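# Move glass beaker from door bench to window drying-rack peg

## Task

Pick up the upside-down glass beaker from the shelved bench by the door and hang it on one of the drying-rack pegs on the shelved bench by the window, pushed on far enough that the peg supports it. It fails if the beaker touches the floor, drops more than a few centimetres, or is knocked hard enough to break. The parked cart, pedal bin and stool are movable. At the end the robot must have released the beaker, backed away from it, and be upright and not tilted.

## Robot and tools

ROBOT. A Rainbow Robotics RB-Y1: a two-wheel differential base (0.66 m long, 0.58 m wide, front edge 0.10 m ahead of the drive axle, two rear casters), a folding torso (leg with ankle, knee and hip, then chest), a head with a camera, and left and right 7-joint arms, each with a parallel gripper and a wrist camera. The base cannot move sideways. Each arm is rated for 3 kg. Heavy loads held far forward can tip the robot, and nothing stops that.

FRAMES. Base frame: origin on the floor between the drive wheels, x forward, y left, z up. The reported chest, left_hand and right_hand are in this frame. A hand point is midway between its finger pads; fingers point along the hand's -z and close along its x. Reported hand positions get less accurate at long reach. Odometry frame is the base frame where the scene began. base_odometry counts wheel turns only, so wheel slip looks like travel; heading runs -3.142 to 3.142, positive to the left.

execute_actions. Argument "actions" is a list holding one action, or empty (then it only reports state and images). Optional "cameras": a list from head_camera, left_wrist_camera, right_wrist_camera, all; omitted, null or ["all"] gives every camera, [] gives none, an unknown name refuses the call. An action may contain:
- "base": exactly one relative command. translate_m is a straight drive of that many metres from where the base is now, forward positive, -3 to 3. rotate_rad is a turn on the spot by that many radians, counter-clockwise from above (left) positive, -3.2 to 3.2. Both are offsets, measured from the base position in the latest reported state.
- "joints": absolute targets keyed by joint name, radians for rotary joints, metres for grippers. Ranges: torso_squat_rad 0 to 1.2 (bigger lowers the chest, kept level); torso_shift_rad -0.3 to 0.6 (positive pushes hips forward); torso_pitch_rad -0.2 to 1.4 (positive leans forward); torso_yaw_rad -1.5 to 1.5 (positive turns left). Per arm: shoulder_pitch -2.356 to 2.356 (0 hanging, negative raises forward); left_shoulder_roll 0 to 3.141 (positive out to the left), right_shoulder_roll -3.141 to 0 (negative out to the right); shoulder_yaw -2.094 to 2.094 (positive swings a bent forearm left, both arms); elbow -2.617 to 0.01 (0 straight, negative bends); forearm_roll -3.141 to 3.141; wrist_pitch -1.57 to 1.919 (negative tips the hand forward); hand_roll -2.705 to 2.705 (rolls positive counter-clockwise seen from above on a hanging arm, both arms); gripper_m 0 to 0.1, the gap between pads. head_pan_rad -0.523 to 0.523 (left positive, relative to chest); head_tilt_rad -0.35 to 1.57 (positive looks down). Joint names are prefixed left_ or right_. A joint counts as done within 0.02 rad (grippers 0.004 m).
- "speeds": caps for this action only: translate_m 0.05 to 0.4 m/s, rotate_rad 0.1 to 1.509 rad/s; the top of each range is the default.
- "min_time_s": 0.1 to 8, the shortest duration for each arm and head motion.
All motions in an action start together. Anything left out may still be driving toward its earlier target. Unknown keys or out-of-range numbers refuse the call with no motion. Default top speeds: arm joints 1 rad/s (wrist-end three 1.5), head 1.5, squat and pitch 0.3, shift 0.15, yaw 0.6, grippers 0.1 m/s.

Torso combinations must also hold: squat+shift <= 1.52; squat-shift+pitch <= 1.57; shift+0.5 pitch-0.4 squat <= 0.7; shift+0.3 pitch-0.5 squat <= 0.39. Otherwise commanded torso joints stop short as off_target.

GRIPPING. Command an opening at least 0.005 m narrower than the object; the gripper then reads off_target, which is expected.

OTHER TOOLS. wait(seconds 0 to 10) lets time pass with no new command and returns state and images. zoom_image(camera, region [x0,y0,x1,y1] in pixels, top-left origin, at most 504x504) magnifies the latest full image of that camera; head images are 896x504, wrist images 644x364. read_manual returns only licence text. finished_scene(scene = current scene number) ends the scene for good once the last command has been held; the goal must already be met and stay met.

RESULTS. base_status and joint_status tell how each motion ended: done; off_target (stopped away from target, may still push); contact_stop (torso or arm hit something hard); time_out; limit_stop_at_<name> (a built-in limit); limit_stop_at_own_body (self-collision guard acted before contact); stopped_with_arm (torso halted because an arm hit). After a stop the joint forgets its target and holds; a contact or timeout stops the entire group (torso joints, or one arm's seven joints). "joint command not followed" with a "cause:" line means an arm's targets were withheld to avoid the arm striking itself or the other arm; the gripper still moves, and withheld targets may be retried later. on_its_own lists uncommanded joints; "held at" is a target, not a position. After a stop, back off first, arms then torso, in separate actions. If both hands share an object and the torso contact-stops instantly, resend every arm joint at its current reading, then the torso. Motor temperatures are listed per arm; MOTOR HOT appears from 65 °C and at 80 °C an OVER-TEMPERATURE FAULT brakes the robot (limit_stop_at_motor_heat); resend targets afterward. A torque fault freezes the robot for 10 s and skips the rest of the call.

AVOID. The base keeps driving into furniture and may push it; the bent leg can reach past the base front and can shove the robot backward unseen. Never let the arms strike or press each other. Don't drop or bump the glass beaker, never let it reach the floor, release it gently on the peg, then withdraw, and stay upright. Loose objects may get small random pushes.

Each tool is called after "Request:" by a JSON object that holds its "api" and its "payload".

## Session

Request:
{"api": "execute_actions", "payload": {"actions": []}}

Scene clock: 0.00 s.
Motor temperatures (°C, as the motors report them): left_arm=[34 36 33 35 37 37 41] | right_arm=[35 32 33 29 38 43 42]
base_odometry: x=+0.000 y=+0.000 heading=+0.000 (m, m, rad; odometry frame)
base_status: not commanded
joint_positions: torso_squat_rad=+0.350 torso_shift_rad=+0.001 torso_pitch_rad=+0.002 torso_yaw_rad=+0.000 left_shoulder_pitch_rad=-0.001 left_shoulder_roll_rad=+0.006 left_shoulder_yaw_rad=+0.040 left_elbow_rad=-0.255 left_forearm_roll_rad=+0.041 left_wrist_pitch_rad=+0.051 left_hand_roll_rad=-0.001 left_gripper_m=+0.101 right_shoulder_pitch_rad=-0.031 right_shoulder_roll_rad=-0.037 right_shoulder_yaw_rad=-0.007 right_elbow_rad=-0.237 right_forearm_roll_rad=-0.041 right_wrist_pitch_rad=+0.003 right_hand_roll_rad=+0.040 right_gripper_m=+0.101 head_pan_rad=+0.000 head_tilt_rad=+0.401
joint_status: not commanded
chest: x=-0.2268 y=-0.0007 z=+1.2475 quat_wxyz=(+1.000, +0.001, +0.001, +0.000) (m; base frame)
left_hand: x=-0.1151 y=+0.2283 z=+0.5704 quat_wxyz=(+0.994, +0.002, -0.101, +0.039) (m; base frame)
right_hand: x=-0.0916 y=-0.2478 z=+0.5748 quat_wxyz=(+0.991, -0.018, -0.130, +0.003) (m; base frame)
pictures: head_camera, left_wrist_camera, right_wrist_camera
camera_calibration (this result's frames):
head_camera: T_world_to_cam=[[0.0215777, -0.999718, 0.00989138, -0.0169533], [-0.384238, -0.0174263, -0.923069, 1.3157], [0.922982, 0.0161171, -0.384506, 0.694012], [0, 0, 0, 1]] pos_world=[-0.13465, -0.00520612, 1.48151]
left_wrist_camera: T_world_to_cam=[[0.985525, 0.0936887, 0.141288, 0.0149493], [-0.0240514, -0.747719, 0.66358, -0.181596], [0.167814, -0.657373, -0.734642, 0.67946], [0, 0, 0, 1]] pos_world=[-0.133123, 0.309475, 0.617551]
right_wrist_camera: T_world_to_cam=[[-0.962424, 0.0610859, -0.26459, 0.0892076], [-0.116705, 0.78675, 0.60614, -0.131953], [0.245193, 0.614242, -0.750058, 0.692755], [0, 0, 0, 1]] pos_world=[-0.0994024, -0.327154, 0.623191]
Images, in order (width x height): head_camera 896x504, left_wrist_camera 644x364, right_wrist_camera 644x364.

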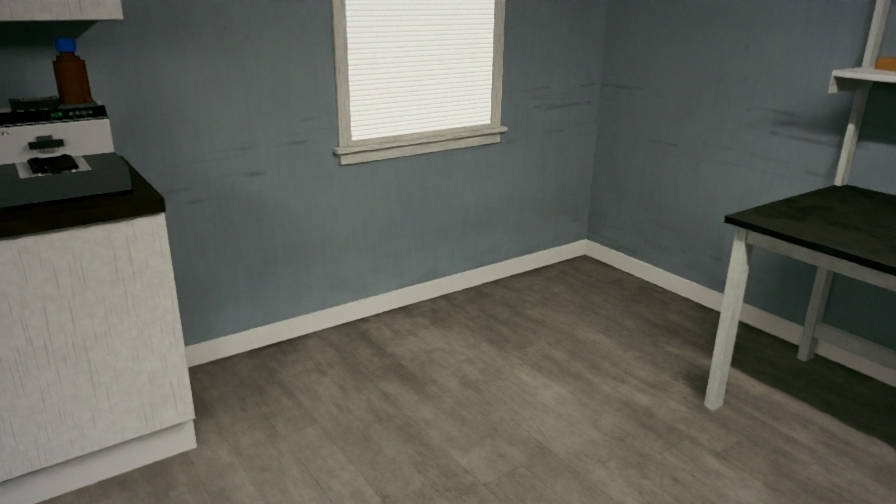

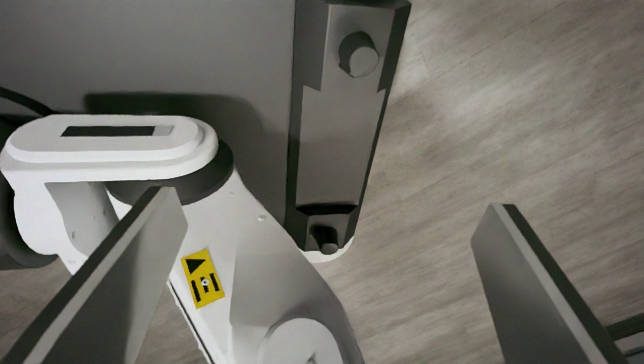

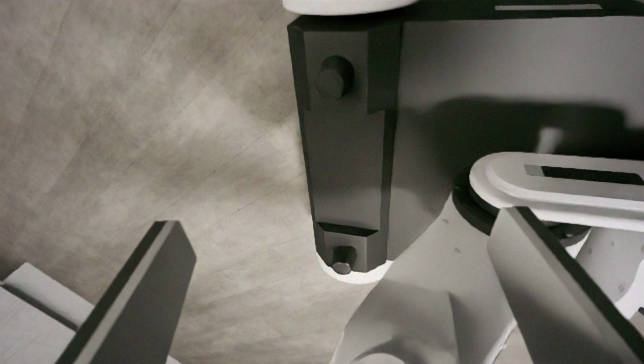

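Request:
{"api": "execute_actions", "payload": {"actions": [{"joints":{"head_pan_rad":-0.52,"head_tilt_rad":0.3}}], "cameras": ["head_camera"]}}

Request:
{"api": "execute_actions", "payload": {"actions": [{"base":{"rotate_rad":2.25},"joints":{"head_pan_rad":0}}], "cameras": ["head_camera"]}}

Scene clock: 1.47 s.
Motor temperatures (°C, as the motors report them): left_arm=[34 36 33 35 37 37 41] | right_arm=[35 32 33 29 38 43 42]
base_odometry: x=+0.000 y=+0.000 heading=+0.000 (m, m, rad; odometry frame)
base_status: not commanded
joint_positions: torso_squat_rad=+0.350 torso_shift_rad=+0.001 torso_pitch_rad=+0.002 torso_yaw_rad=+0.000 left_shoulder_pitch_rad=-0.001 left_shoulder_roll_rad=+0.006 left_shoulder_yaw_rad=+0.040 left_elbow_rad=-0.255 left_forearm_roll_rad=+0.041 left_wrist_pitch_rad=+0.051 left_hand_roll_rad=-0.001 left_gripper_m=+0.101 right_shoulder_pitch_rad=-0.031 right_shoulder_roll_rad=-0.037 right_shoulder_yaw_rad=-0.007 right_elbow_rad=-0.237 right_forearm_roll_rad=-0.041 right_wrist_pitch_rad=+0.003 right_hand_roll_rad=+0.040 right_gripper_m=+0.101 head_pan_rad=-0.520 head_tilt_rad=+0.300
joint_status: all done
chest: x=-0.2268 y=-0.0007 z=+1.2475 quat_wxyz=(+1.000, +0.001, +0.001, +0.000) (m; base frame)
left_hand: x=-0.1151 y=+0.2283 z=+0.5704 quat_wxyz=(+0.994, +0.002, -0.101, +0.039) (m; base frame)
right_hand: x=-0.0916 y=-0.2478 z=+0.5748 quat_wxyz=(+0.991, -0.018, -0.130, +0.003) (m; base frame)
pictures: head_camera
camera_calibration (this result's frames):
head_camera: T_world_to_cam=[[-0.4793, -0.877555, 0.012973, -0.123686], [-0.260602, 0.128189, -0.956898, 1.39008], [0.838068, -0.462022, -0.290134, 0.539597], [0, 0, 0, 1]] pos_world=[-0.149243, -0.0374287, 1.48833]
Images, in order (width x height): head_camera 896x504.

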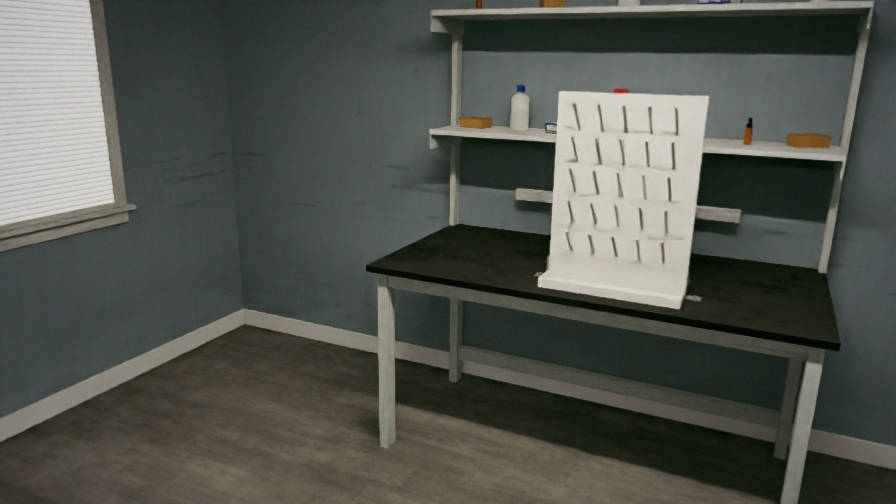

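Scene clock: 6.27 s.
Motor temperatures (°C, as the motors report them): left_arm=[34 36 33 35 37 37 41] | right_arm=[35 32 33 29 38 43 42]
base_odometry: x=+0.000 y=+0.000 heading=+2.249 (m, m, rad; odometry frame)
base_status: done
joint_positions: torso_squat_rad=+0.350 torso_shift_rad=+0.001 torso_pitch_rad=+0.002 torso_yaw_rad=+0.000 left_shoulder_pitch_rad=-0.001 left_shoulder_roll_rad=+0.006 left_shoulder_yaw_rad=+0.040 left_elbow_rad=-0.255 left_forearm_roll_rad=+0.041 left_wrist_pitch_rad=+0.051 left_hand_roll_rad=-0.001 left_gripper_m=+0.101 right_shoulder_pitch_rad=-0.031 right_shoulder_roll_rad=-0.038 right_shoulder_yaw_rad=-0.007 right_elbow_rad=-0.237 right_forearm_roll_rad=-0.041 right_wrist_pitch_rad=+0.003 right_hand_roll_rad=+0.040 right_gripper_m=+0.101 head_pan_rad=+0.000 head_tilt_rad=+0.300
joint_status: all done
chest: x=-0.2268 y=-0.0007 z=+1.2475 quat_wxyz=(+1.000, +0.001, +0.001, +0.000) (m; base frame)
left_hand: x=-0.1151 y=+0.2283 z=+0.5704 quat_wxyz=(+0.994, +0.002, -0.101, +0.039) (m; base frame)
right_hand: x=-0.0916 y=-0.2479 z=+0.5748 quat_wxyz=(+0.991, -0.018, -0.130, +0.003) (m; base frame)
pictures: head_camera
camera_calibration (this result's frames):
head_camera: T_world_to_cam=[[0.0199627, -0.999729, 0.0119825, -0.0203011], [-0.289542, -0.017252, -0.95701, 1.38418], [0.956957, 0.015635, -0.289808, 0.563912], [0, 0, 0, 1]] pos_world=[-0.138456, -0.00523248, 1.48834]
Images, in order (width x height): head_camera 896x504.

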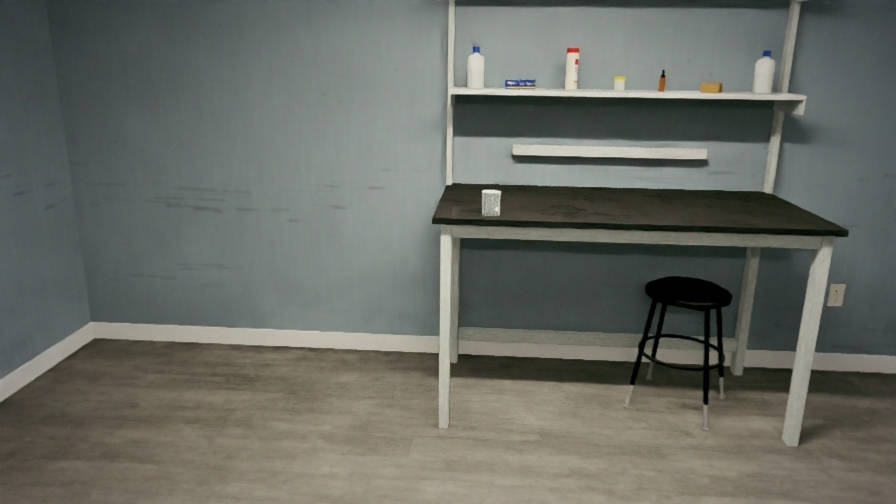

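Request:
{"api": "execute_actions", "payload": {"actions": [{"base":{"rotate_rad":-0.165}}], "cameras": []}}

Request:
{"api": "execute_actions", "payload": {"actions": [{"base":{"translate_m":1.8},"joints":{"left_shoulder_pitch_rad":-0.629,"left_shoulder_roll_rad":0.063,"left_shoulder_yaw_rad":0.203,"left_elbow_rad":-1.13,"left_forearm_roll_rad":0,"left_wrist_pitch_rad":0.945,"left_hand_roll_rad":-1.57,"torso_squat_rad":0.2,"head_tilt_rad":0.7,"head_pan_rad":0.25},"min_time_s":3}], "cameras": ["head_camera","left_wrist_camera"]}}

Scene clock: 9.23 s.
Motor temperatures (°C, as the motors report them): left_arm=[34 36 33 35 37 37 41] | right_arm=[35 32 33 29 38 43 42]
base_odometry: x=+0.000 y=+0.000 heading=+2.085 (m, m, rad; odometry frame)
base_status: done
joint_positions: torso_squat_rad=+0.350 torso_shift_rad=+0.001 torso_pitch_rad=+0.002 torso_yaw_rad=+0.000 left_shoulder_pitch_rad=-0.001 left_shoulder_roll_rad=+0.006 left_shoulder_yaw_rad=+0.040 left_elbow_rad=-0.255 left_forearm_roll_rad=+0.041 left_wrist_pitch_rad=+0.051 left_hand_roll_rad=-0.001 left_gripper_m=+0.101 right_shoulder_pitch_rad=-0.031 right_shoulder_roll_rad=-0.038 right_shoulder_yaw_rad=-0.007 right_elbow_rad=-0.237 right_forearm_roll_rad=-0.041 right_wrist_pitch_rad=+0.003 right_hand_roll_rad=+0.040 right_gripper_m=+0.101 head_pan_rad=+0.000 head_tilt_rad=+0.300
joint_status: not commanded
chest: x=-0.2268 y=-0.0007 z=+1.2475 quat_wxyz=(+1.000, +0.000, +0.001, +0.000) (m; base frame)
left_hand: x=-0.1151 y=+0.2283 z=+0.5704 quat_wxyz=(+0.994, +0.002, -0.101, +0.039) (m; base frame)
right_hand: x=-0.0916 y=-0.2479 z=+0.5748 quat_wxyz=(+0.991, -0.018, -0.130, +0.003) (m; base frame)
pictures: none
No camera images: the call's "cameras" was empty. Leave "cameras" out to get every camera's image.

Scene clock: 15.27 s.
Motor temperatures (°C, as the motors report them): left_arm=[34 36 33 35 37 37 41] | right_arm=[35 32 33 29 38 44 42]
base_odometry: x=-0.887 y=+1.566 heading=+2.087 (m, m, rad; odometry frame)
base_status: done
joint_positions: torso_squat_rad=+0.200 torso_shift_rad=+0.001 torso_pitch_rad=+0.002 torso_yaw_rad=+0.000 left_shoulder_pitch_rad=-0.629 left_shoulder_roll_rad=+0.063 left_shoulder_yaw_rad=+0.203 left_elbow_rad=-1.130 left_forearm_roll_rad=+0.000 left_wrist_pitch_rad=+0.945 left_hand_roll_rad=-1.570 left_gripper_m=+0.101 right_shoulder_pitch_rad=-0.031 right_shoulder_roll_rad=-0.038 right_shoulder_yaw_rad=-0.007 right_elbow_rad=-0.237 right_forearm_roll_rad=-0.041 right_wrist_pitch_rad=+0.003 right_hand_roll_rad=+0.040 right_gripper_m=+0.101 head_pan_rad=+0.250 head_tilt_rad=+0.700
joint_status: all done
chest: x=-0.2267 y=-0.0007 z=+1.2760 quat_wxyz=(+1.000, +0.000, +0.001, +0.000) (m; base frame)
left_hand: x=+0.3747 y=+0.2196 z=+0.9914 quat_wxyz=(+0.654, +0.270, -0.270, -0.653) (m; base frame)
right_hand: x=-0.0916 y=-0.2479 z=+0.6033 quat_wxyz=(+0.991, -0.018, -0.130, +0.003) (m; base frame)
pictures: head_camera, left_wrist_camera
camera_calibration (this result's frames):
head_camera: T_world_to_cam=[[0.27006, -0.962839, 0.00279897, 0.0440748], [-0.615067, -0.174751, -0.768866, 1.06712], [0.740783, 0.205918, -0.639404, 1.044], [0, 0, 0, 1]] pos_world=[-0.128931, 0.0139382, 1.48789]
left_wrist_camera: T_world_to_cam=[[0.0555336, -0.997942, -0.032058, 0.23362], [-0.997047, -0.0537207, -0.0548827, 0.468819], [0.0530475, 0.0350112, -0.997978, 1.05283], [0, 0, 0, 1]] pos_world=[0.398611, 0.221464, 1.08392]
Images, in order (width x height): head_camera 896x504, left_wrist_camera 644x364.

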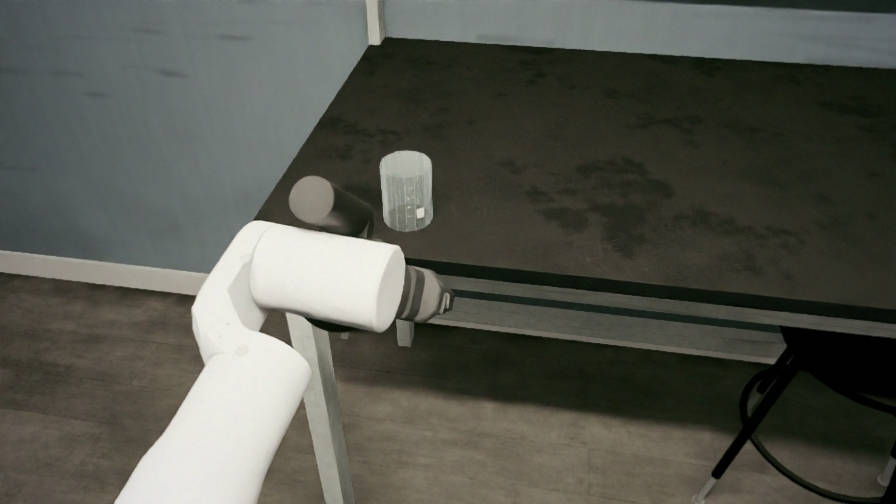

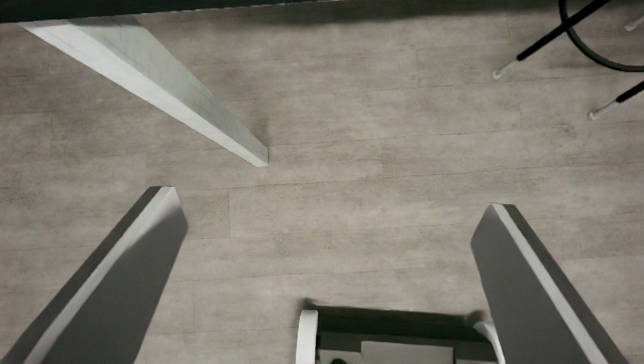

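Request:
{"api": "execute_actions", "payload": {"actions": [{"base":{"translate_m":0.2},"joints":{"torso_yaw_rad":0.088}}], "cameras": ["left_wrist_camera"]}}

Scene clock: 17.60 s.
Motor temperatures (°C, as the motors report them): left_arm=[34 36 33 35 37 37 41] | right_arm=[35 32 33 29 38 44 42]
base_odometry: x=-0.986 y=+1.740 heading=+2.088 (m, m, rad; odometry frame)
base_status: done
joint_positions: torso_squat_rad=+0.200 torso_shift_rad=+0.001 torso_pitch_rad=+0.002 torso_yaw_rad=+0.088 left_shoulder_pitch_rad=-0.629 left_shoulder_roll_rad=+0.063 left_shoulder_yaw_rad=+0.203 left_elbow_rad=-1.130 left_forearm_roll_rad=+0.000 left_wrist_pitch_rad=+0.945 left_hand_roll_rad=-1.570 left_gripper_m=+0.101 right_shoulder_pitch_rad=-0.031 right_shoulder_roll_rad=-0.038 right_shoulder_yaw_rad=-0.007 right_elbow_rad=-0.237 right_forearm_roll_rad=-0.041 right_wrist_pitch_rad=+0.003 right_hand_roll_rad=+0.040 right_gripper_m=+0.101 head_pan_rad=+0.250 head_tilt_rad=+0.700
joint_status: all done
chest: x=-0.2266 y=-0.0007 z=+1.2760 quat_wxyz=(+0.999, +0.001, +0.001, +0.044) (m; base frame)
left_hand: x=+0.3531 y=+0.2718 z=+0.9914 quat_wxyz=(+0.682, +0.282, -0.257, -0.624) (m; base frame)
right_hand: x=-0.0703 y=-0.2349 z=+0.6032 quat_wxyz=(+0.990, -0.012, -0.131, +0.047) (m; base frame)
pictures: left_wrist_camera
camera_calibration (this result's frames):
left_wrist_camera: T_world_to_cam=[[0.143223, -0.989162, -0.0323262, 0.253838], [-0.988436, -0.141322, -0.0549754, 0.470904], [0.0498112, 0.0398262, -0.997964, 1.05206], [0, 0, 0, 1]] pos_world=[0.376698, 0.275736, 1.08401]
Images, in order (width x height): left_wrist_camera 644x364.

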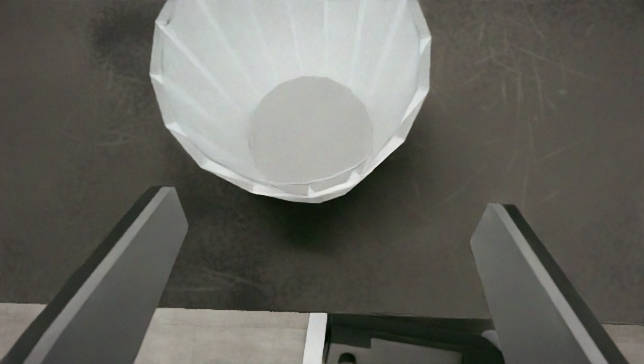

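Request:
{"api": "execute_actions", "payload": {"actions": [{"base":{"translate_m":0.052},"joints":{"torso_yaw_rad":0.116}}], "cameras": ["left_wrist_camera"]}}

Request:
{"api": "execute_actions", "payload": {"actions": [{"joints":{"left_gripper_m":0.058}}], "cameras": ["left_wrist_camera"]}}

Scene clock: 20.00 s.
Motor temperatures (°C, as the motors report them): left_arm=[34 36 33 35 37 37 41] | right_arm=[35 32 33 29 38 44 42]
base_odometry: x=-1.012 y=+1.785 heading=+2.090 (m, m, rad; odometry frame)
base_status: done
joint_positions: torso_squat_rad=+0.200 torso_shift_rad=+0.001 torso_pitch_rad=+0.002 torso_yaw_rad=+0.116 left_shoulder_pitch_rad=-0.629 left_shoulder_roll_rad=+0.063 left_shoulder_yaw_rad=+0.203 left_elbow_rad=-1.130 left_forearm_roll_rad=+0.000 left_wrist_pitch_rad=+0.945 left_hand_roll_rad=-1.570 left_gripper_m=+0.101 right_shoulder_pitch_rad=-0.031 right_shoulder_roll_rad=-0.038 right_shoulder_yaw_rad=-0.007 right_elbow_rad=-0.237 right_forearm_roll_rad=-0.041 right_wrist_pitch_rad=+0.003 right_hand_roll_rad=+0.040 right_gripper_m=+0.101 head_pan_rad=+0.250 head_tilt_rad=+0.700
joint_status: all done
chest: x=-0.2267 y=-0.0007 z=+1.2760 quat_wxyz=(+0.998, +0.001, +0.001, +0.058) (m; base frame)
left_hand: x=+0.3452 y=+0.2879 z=+0.9915 quat_wxyz=(+0.691, +0.285, -0.253, -0.614) (m; base frame)
right_hand: x=-0.0638 y=-0.2304 z=+0.6032 quat_wxyz=(+0.990, -0.010, -0.131, +0.061) (m; base frame)
pictures: left_wrist_camera
camera_calibration (this result's frames):
left_wrist_camera: T_world_to_cam=[[0.170873, -0.98476, -0.032398, 0.260197], [-0.984085, -0.168944, -0.05508, 0.471962], [0.0487671, 0.041294, -0.997956, 1.05181], [0, 0, 0, 1]] pos_world=[0.368696, 0.292533, 1.08408]
Images, in order (width x height): left_wrist_camera 644x364.

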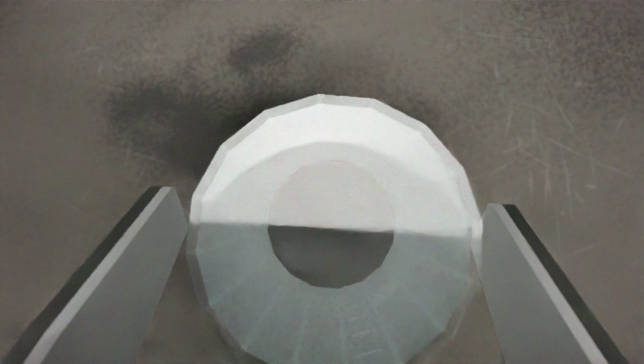

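Scene clock: 20.90 s.
Motor temperatures (°C, as the motors report them): left_arm=[34 36 33 35 37 37 41] | right_arm=[35 32 33 29 38 44 42]
base_odometry: x=-1.012 y=+1.785 heading=+2.090 (m, m, rad; odometry frame)
base_status: not commanded
joint_positions: torso_squat_rad=+0.200 torso_shift_rad=+0.001 torso_pitch_rad=+0.002 torso_yaw_rad=+0.116 left_shoulder_pitch_rad=-0.629 left_shoulder_roll_rad=+0.063 left_shoulder_yaw_rad=+0.203 left_elbow_rad=-1.130 left_forearm_roll_rad=+0.000 left_wrist_pitch_rad=+0.945 left_hand_roll_rad=-1.570 left_gripper_m=+0.070 right_shoulder_pitch_rad=-0.031 right_shoulder_roll_rad=-0.038 right_shoulder_yaw_rad=-0.007 right_elbow_rad=-0.237 right_forearm_roll_rad=-0.041 right_wrist_pitch_rad=+0.003 right_hand_roll_rad=+0.040 right_gripper_m=+0.101 head_pan_rad=+0.250 head_tilt_rad=+0.700
joint_status: left_gripper_m off_target (ended at +0.070, target +0.058)
chest: x=-0.2267 y=-0.0007 z=+1.2760 quat_wxyz=(+0.998, +0.001, +0.001, +0.058) (m; base frame)
left_hand: x=+0.3452 y=+0.2879 z=+0.9915 quat_wxyz=(+0.691, +0.285, -0.253, -0.614) (m; base frame)
right_hand: x=-0.0638 y=-0.2304 z=+0.6032 quat_wxyz=(+0.990, -0.010, -0.131, +0.061) (m; base frame)
pictures: left_wrist_camera
camera_calibration (this result's frames):
left_wrist_camera: T_world_to_cam=[[0.170871, -0.98476, -0.0323997, 0.2602], [-0.984086, -0.168942, -0.0550715, 0.471952], [0.0487586, 0.0412942, -0.997957, 1.05181], [0, 0, 0, 1]] pos_world=[0.368696, 0.292533, 1.08408]
Images, in order (width x height): left_wrist_camera 644x364.

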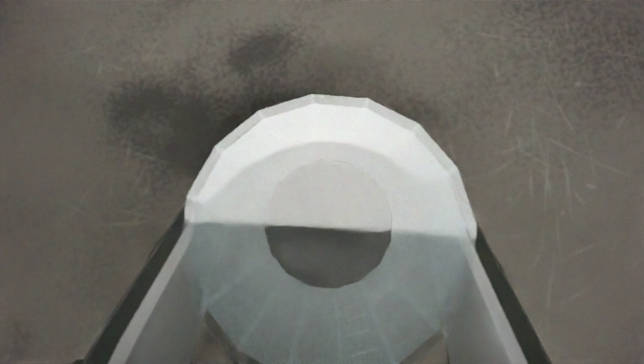

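Request:
{"api": "execute_actions", "payload": {"actions": [{"base":{"translate_m":-1.3},"joints":{"left_elbow_rad":-1.86,"left_wrist_pitch_rad":0.89,"head_pan_rad":0,"head_tilt_rad":0.3},"min_time_s":1.5}], "cameras": []}}

Request:
{"api": "execute_actions", "payload": {"actions": [{"base":{"rotate_rad":-3.03},"joints":{"torso_yaw_rad":0}}], "cameras": ["head_camera","left_wrist_camera"]}}

Scene clock: 26.70 s.
Motor temperatures (°C, as the motors report them): left_arm=[34 36 33 35 37 37 41] | right_arm=[35 32 33 29 38 44 42]
base_odometry: x=-0.366 y=+0.657 heading=+2.092 (m, m, rad; odometry frame)
base_status: done
joint_positions: torso_squat_rad=+0.200 torso_shift_rad=+0.001 torso_pitch_rad=+0.002 torso_yaw_rad=+0.116 left_shoulder_pitch_rad=-0.629 left_shoulder_roll_rad=+0.063 left_shoulder_yaw_rad=+0.203 left_elbow_rad=-1.860 left_forearm_roll_rad=+0.000 left_wrist_pitch_rad=+0.890 left_hand_roll_rad=-1.570 left_gripper_m=+0.070 right_shoulder_pitch_rad=-0.031 right_shoulder_roll_rad=-0.038 right_shoulder_yaw_rad=-0.007 right_elbow_rad=-0.237 right_forearm_roll_rad=-0.041 right_wrist_pitch_rad=+0.003 right_hand_roll_rad=+0.040 right_gripper_m=+0.101 head_pan_rad=+0.000 head_tilt_rad=+0.300
joint_status: all done
chest: x=-0.2267 y=-0.0007 z=+1.2760 quat_wxyz=(+0.998, +0.001, +0.001, +0.058) (m; base frame)
left_hand: x=+0.3413 y=+0.2872 z=+1.3236 quat_wxyz=(+0.529, +0.527, -0.469, -0.471) (m; base frame)
right_hand: x=-0.0638 y=-0.2304 z=+0.6032 quat_wxyz=(+0.990, -0.010, -0.131, +0.061) (m; base frame)
pictures: none
No camera images: the call's "cameras" was empty. Leave "cameras" out to get every camera's image.

Scene clock: 32.00 s.
Motor temperatures (°C, as the motors report them): left_arm=[34 36 33 35 37 37 41] | right_arm=[35 32 33 29 38 44 42]
base_odometry: x=-0.366 y=+0.657 heading=-0.938 (m, m, rad; odometry frame)
base_status: done
joint_positions: torso_squat_rad=+0.200 torso_shift_rad=+0.001 torso_pitch_rad=+0.002 torso_yaw_rad=+0.000 left_shoulder_pitch_rad=-0.629 left_shoulder_roll_rad=+0.063 left_shoulder_yaw_rad=+0.203 left_elbow_rad=-1.860 left_forearm_roll_rad=+0.000 left_wrist_pitch_rad=+0.890 left_hand_roll_rad=-1.570 left_gripper_m=+0.070 right_shoulder_pitch_rad=-0.031 right_shoulder_roll_rad=-0.038 right_shoulder_yaw_rad=-0.007 right_elbow_rad=-0.237 right_forearm_roll_rad=-0.041 right_wrist_pitch_rad=+0.003 right_hand_roll_rad=+0.040 right_gripper_m=+0.101 head_pan_rad=+0.000 head_tilt_rad=+0.300
joint_status: all done
chest: x=-0.2268 y=-0.0007 z=+1.2760 quat_wxyz=(+1.000, +0.000, +0.001, +0.000) (m; base frame)
left_hand: x=+0.3707 y=+0.2195 z=+1.3235 quat_wxyz=(+0.501, +0.499, -0.499, -0.501) (m; base frame)
right_hand: x=-0.0916 y=-0.2479 z=+0.6033 quat_wxyz=(+0.991, -0.018, -0.130, +0.003) (m; base frame)
pictures: head_camera, left_wrist_camera
camera_calibration (this result's frames):
head_camera: T_world_to_cam=[[0.0200455, -0.999726, 0.0120514, -0.0206908], [-0.289528, -0.0173418, -0.957012, 1.41142], [0.95696, 0.0156946, -0.289796, 0.572128], [0, 0, 0, 1]] pos_world=[-0.138443, -0.00518794, 1.5168]
left_wrist_camera: T_world_to_cam=[[0.0618246, -0.997957, 0.0161086, 0.178351], [-0.666709, -0.0533032, -0.74341, 1.27181], [0.74275, 0.0352213, -0.668642, 0.692949], [0, 0, 0, 1]] pos_world=[0.32221, 0.221372, 1.40594]
Images, in order (width x height): head_camera 896x504, left_wrist_camera 644x364.

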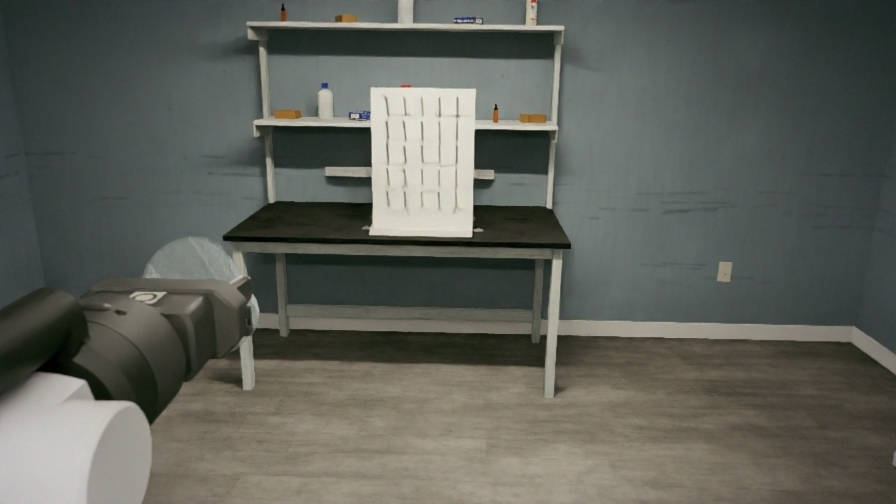

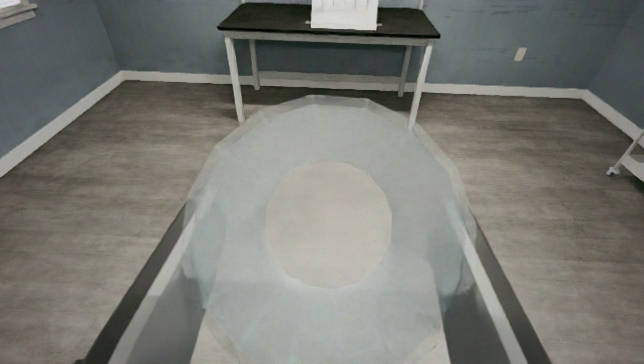

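Request:
{"api": "execute_actions", "payload": {"actions": [{"base":{"translate_m":2.1},"joints":{"torso_squat_rad":0.59,"right_elbow_rad":-0.6,"head_pan_rad":0.3,"head_tilt_rad":0.35}}], "cameras": ["head_camera","left_wrist_camera"]}}

Scene clock: 39.33 s.
Motor temperatures (°C, as the motors report them): left_arm=[34 36 33 35 37 37 41] | right_arm=[35 32 33 29 38 44 42]
base_odometry: x=+0.875 y=-1.037 heading=-0.938 (m, m, rad; odometry frame)
base_status: done
joint_positions: torso_squat_rad=+0.590 torso_shift_rad=+0.001 torso_pitch_rad=+0.002 torso_yaw_rad=+0.000 left_shoulder_pitch_rad=-0.629 left_shoulder_roll_rad=+0.063 left_shoulder_yaw_rad=+0.203 left_elbow_rad=-1.860 left_forearm_roll_rad=+0.000 left_wrist_pitch_rad=+0.890 left_hand_roll_rad=-1.570 left_gripper_m=+0.070 right_shoulder_pitch_rad=-0.031 right_shoulder_roll_rad=-0.038 right_shoulder_yaw_rad=-0.007 right_elbow_rad=-0.600 right_forearm_roll_rad=-0.041 right_wrist_pitch_rad=+0.003 right_hand_roll_rad=+0.040 right_gripper_m=+0.101 head_pan_rad=+0.300 head_tilt_rad=+0.350
joint_status: all done
chest: x=-0.2267 y=-0.0006 z=+1.1716 quat_wxyz=(+1.000, +0.000, +0.001, +0.000) (m; base frame)
left_hand: x=+0.3708 y=+0.2196 z=+1.2191 quat_wxyz=(+0.501, +0.499, -0.499, -0.501) (m; base frame)
right_hand: x=+0.0720 y=-0.2451 z=+0.5643 quat_wxyz=(+0.952, -0.017, -0.307, +0.006) (m; base frame)
pictures: head_camera, left_wrist_camera
camera_calibration (this result's frames):
head_camera: T_world_to_cam=[[0.315074, -0.949009, 0.0105236, 0.0430564], [-0.316718, -0.115591, -0.94145, 1.28457], [0.894661, 0.293294, -0.336988, 0.594032], [0, 0, 0, 1]] pos_world=[-0.138178, 0.0151197, 1.40909]
left_wrist_camera: T_world_to_cam=[[0.0618235, -0.997957, 0.0160953, 0.180106], [-0.666846, -0.053299, -0.743287, 1.19407], [0.742626, 0.0352195, -0.668779, 0.623258], [0, 0, 0, 1]] pos_world=[0.322278, 0.22143, 1.30146]
Images, in order (width x height): head_camera 896x504, left_wrist_camera 644x364.

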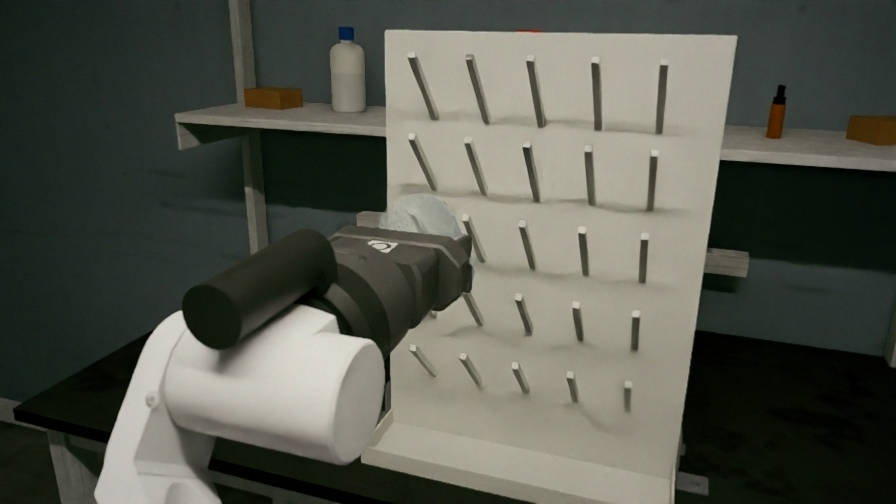

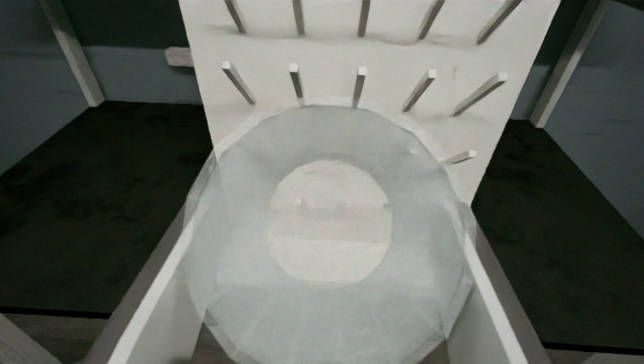

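Request:
{"api": "execute_actions", "payload": {"actions": [{"base":{"translate_m":0.195},"joints":{"torso_yaw_rad":-0.045}}], "cameras": ["left_wrist_camera"]}}

Scene clock: 41.90 s.
Motor temperatures (°C, as the motors report them): left_arm=[34 36 33 35 37 37 41] | right_arm=[35 32 33 29 38 44 42]
base_odometry: x=+0.991 y=-1.194 heading=-0.939 (m, m, rad; odometry frame)
base_status: done
joint_positions: torso_squat_rad=+0.590 torso_shift_rad=+0.001 torso_pitch_rad=+0.002 torso_yaw_rad=-0.045 left_shoulder_pitch_rad=-0.629 left_shoulder_roll_rad=+0.063 left_shoulder_yaw_rad=+0.203 left_elbow_rad=-1.860 left_forearm_roll_rad=+0.000 left_wrist_pitch_rad=+0.890 left_hand_roll_rad=-1.570 left_gripper_m=+0.070 right_shoulder_pitch_rad=-0.031 right_shoulder_roll_rad=-0.038 right_shoulder_yaw_rad=-0.007 right_elbow_rad=-0.600 right_forearm_roll_rad=-0.041 right_wrist_pitch_rad=+0.003 right_hand_roll_rad=+0.040 right_gripper_m=+0.101 head_pan_rad=+0.300 head_tilt_rad=+0.350
joint_status: all done
chest: x=-0.2268 y=-0.0006 z=+1.1716 quat_wxyz=(+1.000, +0.000, +0.001, -0.023) (m; base frame)
left_hand: x=+0.3801 y=+0.1925 z=+1.2190 quat_wxyz=(+0.490, +0.488, -0.510, -0.512) (m; base frame)
right_hand: x=+0.0607 y=-0.2584 z=+0.5643 quat_wxyz=(+0.951, -0.024, -0.307, -0.015) (m; base frame)
pictures: left_wrist_camera
camera_calibration (this result's frames):
left_wrist_camera: T_world_to_cam=[[0.0168358, -0.999728, 0.0161606, 0.169829], [-0.668608, -0.0232742, -0.743251, 1.19363], [0.743424, 0.00170815, -0.668818, 0.623472], [0, 0, 0, 1]] pos_world=[0.331706, 0.196498, 1.30141]
Images, in order (width x height): left_wrist_camera 644x364.

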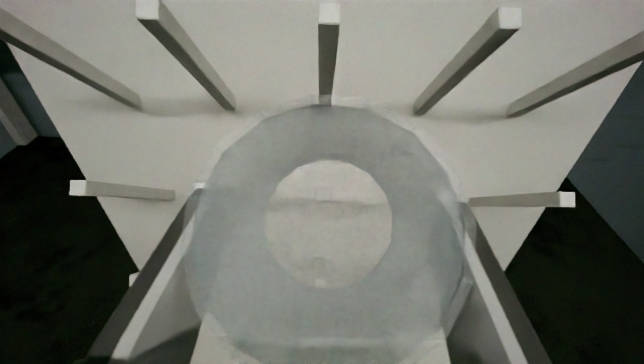

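Request:
{"api": "execute_actions", "payload": {"actions": [{"base":{"translate_m":0.05},"joints":{"torso_squat_rad":0.66}}], "cameras": ["left_wrist_camera"]}}

Request:
{"api": "execute_actions", "payload": {"actions": [{"base":{"translate_m":0.026},"joints":{"torso_squat_rad":0.772}}], "cameras": ["left_wrist_camera"]}}

Scene clock: 43.77 s.
Motor temperatures (°C, as the motors report them): left_arm=[34 36 33 35 37 37 41] | right_arm=[35 32 33 29 38 44 42]
base_odometry: x=+1.020 y=-1.234 heading=-0.940 (m, m, rad; odometry frame)
base_status: done
joint_positions: torso_squat_rad=+0.660 torso_shift_rad=+0.001 torso_pitch_rad=+0.002 torso_yaw_rad=-0.045 left_shoulder_pitch_rad=-0.629 left_shoulder_roll_rad=+0.063 left_shoulder_yaw_rad=+0.203 left_elbow_rad=-1.860 left_forearm_roll_rad=+0.000 left_wrist_pitch_rad=+0.890 left_hand_roll_rad=-1.570 left_gripper_m=+0.070 right_shoulder_pitch_rad=-0.031 right_shoulder_roll_rad=-0.038 right_shoulder_yaw_rad=-0.007 right_elbow_rad=-0.600 right_forearm_roll_rad=-0.041 right_wrist_pitch_rad=+0.003 right_hand_roll_rad=+0.040 right_gripper_m=+0.101 head_pan_rad=+0.300 head_tilt_rad=+0.350
joint_status: all done
chest: x=-0.2268 y=-0.0006 z=+1.1429 quat_wxyz=(+1.000, +0.000, +0.001, -0.023) (m; base frame)
left_hand: x=+0.3800 y=+0.1925 z=+1.1903 quat_wxyz=(+0.490, +0.488, -0.510, -0.512) (m; base frame)
right_hand: x=+0.0607 y=-0.2583 z=+0.5357 quat_wxyz=(+0.951, -0.024, -0.307, -0.015) (m; base frame)
pictures: left_wrist_camera
camera_calibration (this result's frames):
left_wrist_camera: T_world_to_cam=[[0.0168555, -0.999727, 0.0161577, 0.170317], [-0.668631, -0.0232854, -0.743229, 1.17228], [0.743403, 0.00172397, -0.668841, 0.604344], [0, 0, 0, 1]] pos_world=[0.33168, 0.196525, 1.27273]
Images, in order (width x height): left_wrist_camera 644x364.

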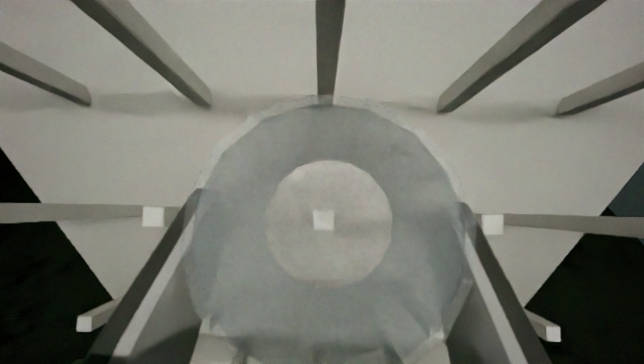

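Scene clock: 44.90 s.
Motor temperatures (°C, as the motors report them): left_arm=[34 36 33 35 37 37 41] | right_arm=[35 32 33 29 38 44 42]
base_odometry: x=+1.035 y=-1.255 heading=-0.940 (m, m, rad; odometry frame)
base_status: done
joint_positions: torso_squat_rad=+0.772 torso_shift_rad=+0.001 torso_pitch_rad=+0.002 torso_yaw_rad=-0.045 left_shoulder_pitch_rad=-0.629 left_shoulder_roll_rad=+0.063 left_shoulder_yaw_rad=+0.203 left_elbow_rad=-1.860 left_forearm_roll_rad=+0.000 left_wrist_pitch_rad=+0.890 left_hand_roll_rad=-1.570 left_gripper_m=+0.070 right_shoulder_pitch_rad=-0.031 right_shoulder_roll_rad=-0.038 right_shoulder_yaw_rad=-0.007 right_elbow_rad=-0.600 right_forearm_roll_rad=-0.041 right_wrist_pitch_rad=+0.003 right_hand_roll_rad=+0.040 right_gripper_m=+0.101 head_pan_rad=+0.300 head_tilt_rad=+0.350
joint_status: all done
chest: x=-0.2270 y=-0.0006 z=+1.0915 quat_wxyz=(+1.000, +0.000, +0.001, -0.023) (m; base frame)
left_hand: x=+0.3798 y=+0.1925 z=+1.1391 quat_wxyz=(+0.490, +0.488, -0.510, -0.512) (m; base frame)
right_hand: x=+0.0607 y=-0.2583 z=+0.4843 quat_wxyz=(+0.951, -0.024, -0.307, -0.015) (m; base frame)
pictures: left_wrist_camera
camera_calibration (this result's frames):
left_wrist_camera: T_world_to_cam=[[0.0168417, -0.999727, 0.0161658, 0.171169], [-0.66837, -0.0232815, -0.743465, 1.13421], [0.743638, 0.00171644, -0.66858, 0.56985], [0, 0, 0, 1]] pos_world=[0.331424, 0.19655, 1.22147]
Images, in order (width x height): left_wrist_camera 644x364.

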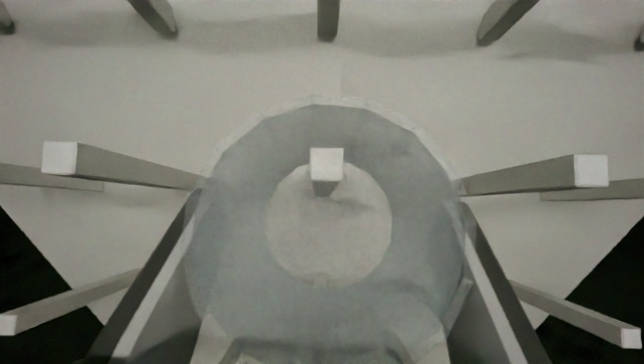

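Drop on release would be about 1 cm, the same as in scene 1.

Request:
{"api": "execute_actions", "payload": {"actions": [{"joints":{"left_gripper_m":0.095}}], "cameras": ["left_wrist_camera"]}}

Request:
{"api": "execute_actions", "payload": {"actions": [{"base":{"translate_m":-0.35},"joints":{"head_pan_rad":0.2,"head_tilt_rad":0.2}}], "cameras": ["head_camera"]}}

Scene clock: 46.03 s.
Motor temperatures (°C, as the motors report them): left_arm=[34 36 33 35 37 37 41] | right_arm=[35 32 33 29 38 44 42]
base_odometry: x=+1.035 y=-1.255 heading=-0.940 (m, m, rad; odometry frame)
base_status: not commanded
joint_positions: torso_squat_rad=+0.772 torso_shift_rad=+0.001 torso_pitch_rad=+0.002 torso_yaw_rad=-0.045 left_shoulder_pitch_rad=-0.629 left_shoulder_roll_rad=+0.063 left_shoulder_yaw_rad=+0.203 left_elbow_rad=-1.860 left_forearm_roll_rad=+0.000 left_wrist_pitch_rad=+0.890 left_hand_roll_rad=-1.570 left_gripper_m=+0.095 right_shoulder_pitch_rad=-0.031 right_shoulder_roll_rad=-0.038 right_shoulder_yaw_rad=-0.007 right_elbow_rad=-0.600 right_forearm_roll_rad=-0.041 right_wrist_pitch_rad=+0.003 right_hand_roll_rad=+0.040 right_gripper_m=+0.101 head_pan_rad=+0.300 head_tilt_rad=+0.350
joint_status: all done
chest: x=-0.2270 y=-0.0006 z=+1.0915 quat_wxyz=(+1.000, +0.000, +0.001, -0.023) (m; base frame)
left_hand: x=+0.3798 y=+0.1925 z=+1.1391 quat_wxyz=(+0.490, +0.488, -0.510, -0.512) (m; base frame)
right_hand: x=+0.0607 y=-0.2583 z=+0.4843 quat_wxyz=(+0.951, -0.024, -0.307, -0.015) (m; base frame)
pictures: left_wrist_camera
camera_calibration (this result's frames):
left_wrist_camera: T_world_to_cam=[[0.0168415, -0.999727, 0.0161675, 0.171168], [-0.668349, -0.0232826, -0.743483, 1.13422], [0.743657, 0.00171583, -0.668559, 0.569831], [0, 0, 0, 1]] pos_world=[0.331417, 0.196551, 1.22148]
Images, in order (width x height): left_wrist_camera 644x364.

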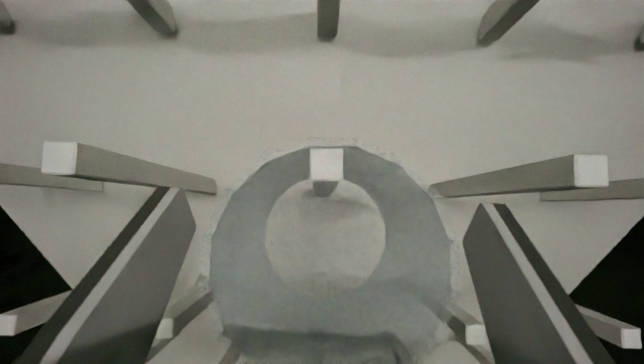

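Scene clock: 48.70 s.
Motor temperatures (°C, as the motors report them): left_arm=[34 36 33 35 37 37 41] | right_arm=[35 32 33 29 38 44 42]
base_odometry: x=+0.829 y=-0.973 heading=-0.942 (m, m, rad; odometry frame)
base_status: done
joint_positions: torso_squat_rad=+0.772 torso_shift_rad=+0.001 torso_pitch_rad=+0.002 torso_yaw_rad=-0.045 left_shoulder_pitch_rad=-0.629 left_shoulder_roll_rad=+0.063 left_shoulder_yaw_rad=+0.203 left_elbow_rad=-1.860 left_forearm_roll_rad=+0.000 left_wrist_pitch_rad=+0.890 left_hand_roll_rad=-1.570 left_gripper_m=+0.095 right_shoulder_pitch_rad=-0.031 right_shoulder_roll_rad=-0.038 right_shoulder_yaw_rad=-0.007 right_elbow_rad=-0.600 right_forearm_roll_rad=-0.041 right_wrist_pitch_rad=+0.003 right_hand_roll_rad=+0.040 right_gripper_m=+0.101 head_pan_rad=+0.200 head_tilt_rad=+0.200
joint_status: all done
chest: x=-0.2270 y=-0.0006 z=+1.0915 quat_wxyz=(+1.000, +0.000, +0.001, -0.023) (m; base frame)
left_hand: x=+0.3798 y=+0.1925 z=+1.1392 quat_wxyz=(+0.490, +0.488, -0.510, -0.512) (m; base frame)
right_hand: x=+0.0606 y=-0.2583 z=+0.4843 quat_wxyz=(+0.951, -0.024, -0.307, -0.015) (m; base frame)
pictures: head_camera
camera_calibration (this result's frames):
head_camera: T_world_to_cam=[[0.172754, -0.984869, 0.0137468, 0.00974723], [-0.187353, -0.0465586, -0.981189, 1.28686], [0.966982, 0.166929, -0.192561, 0.395644], [0, 0, 0, 1]] pos_world=[-0.143168, 0.00346986, 1.3387]
Images, in order (width x height): head_camera 896x504.

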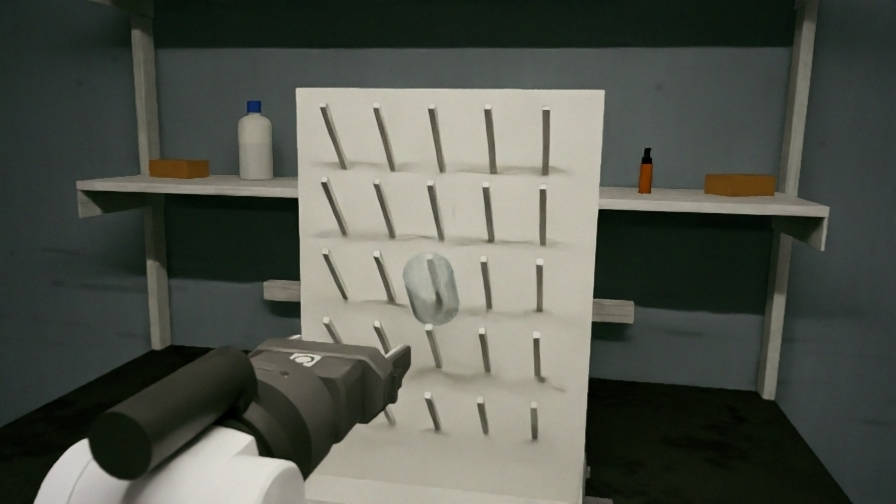

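Request:
{"api": "finished_scene", "payload": {"scene": 2}}

The scene is finished: the task was done.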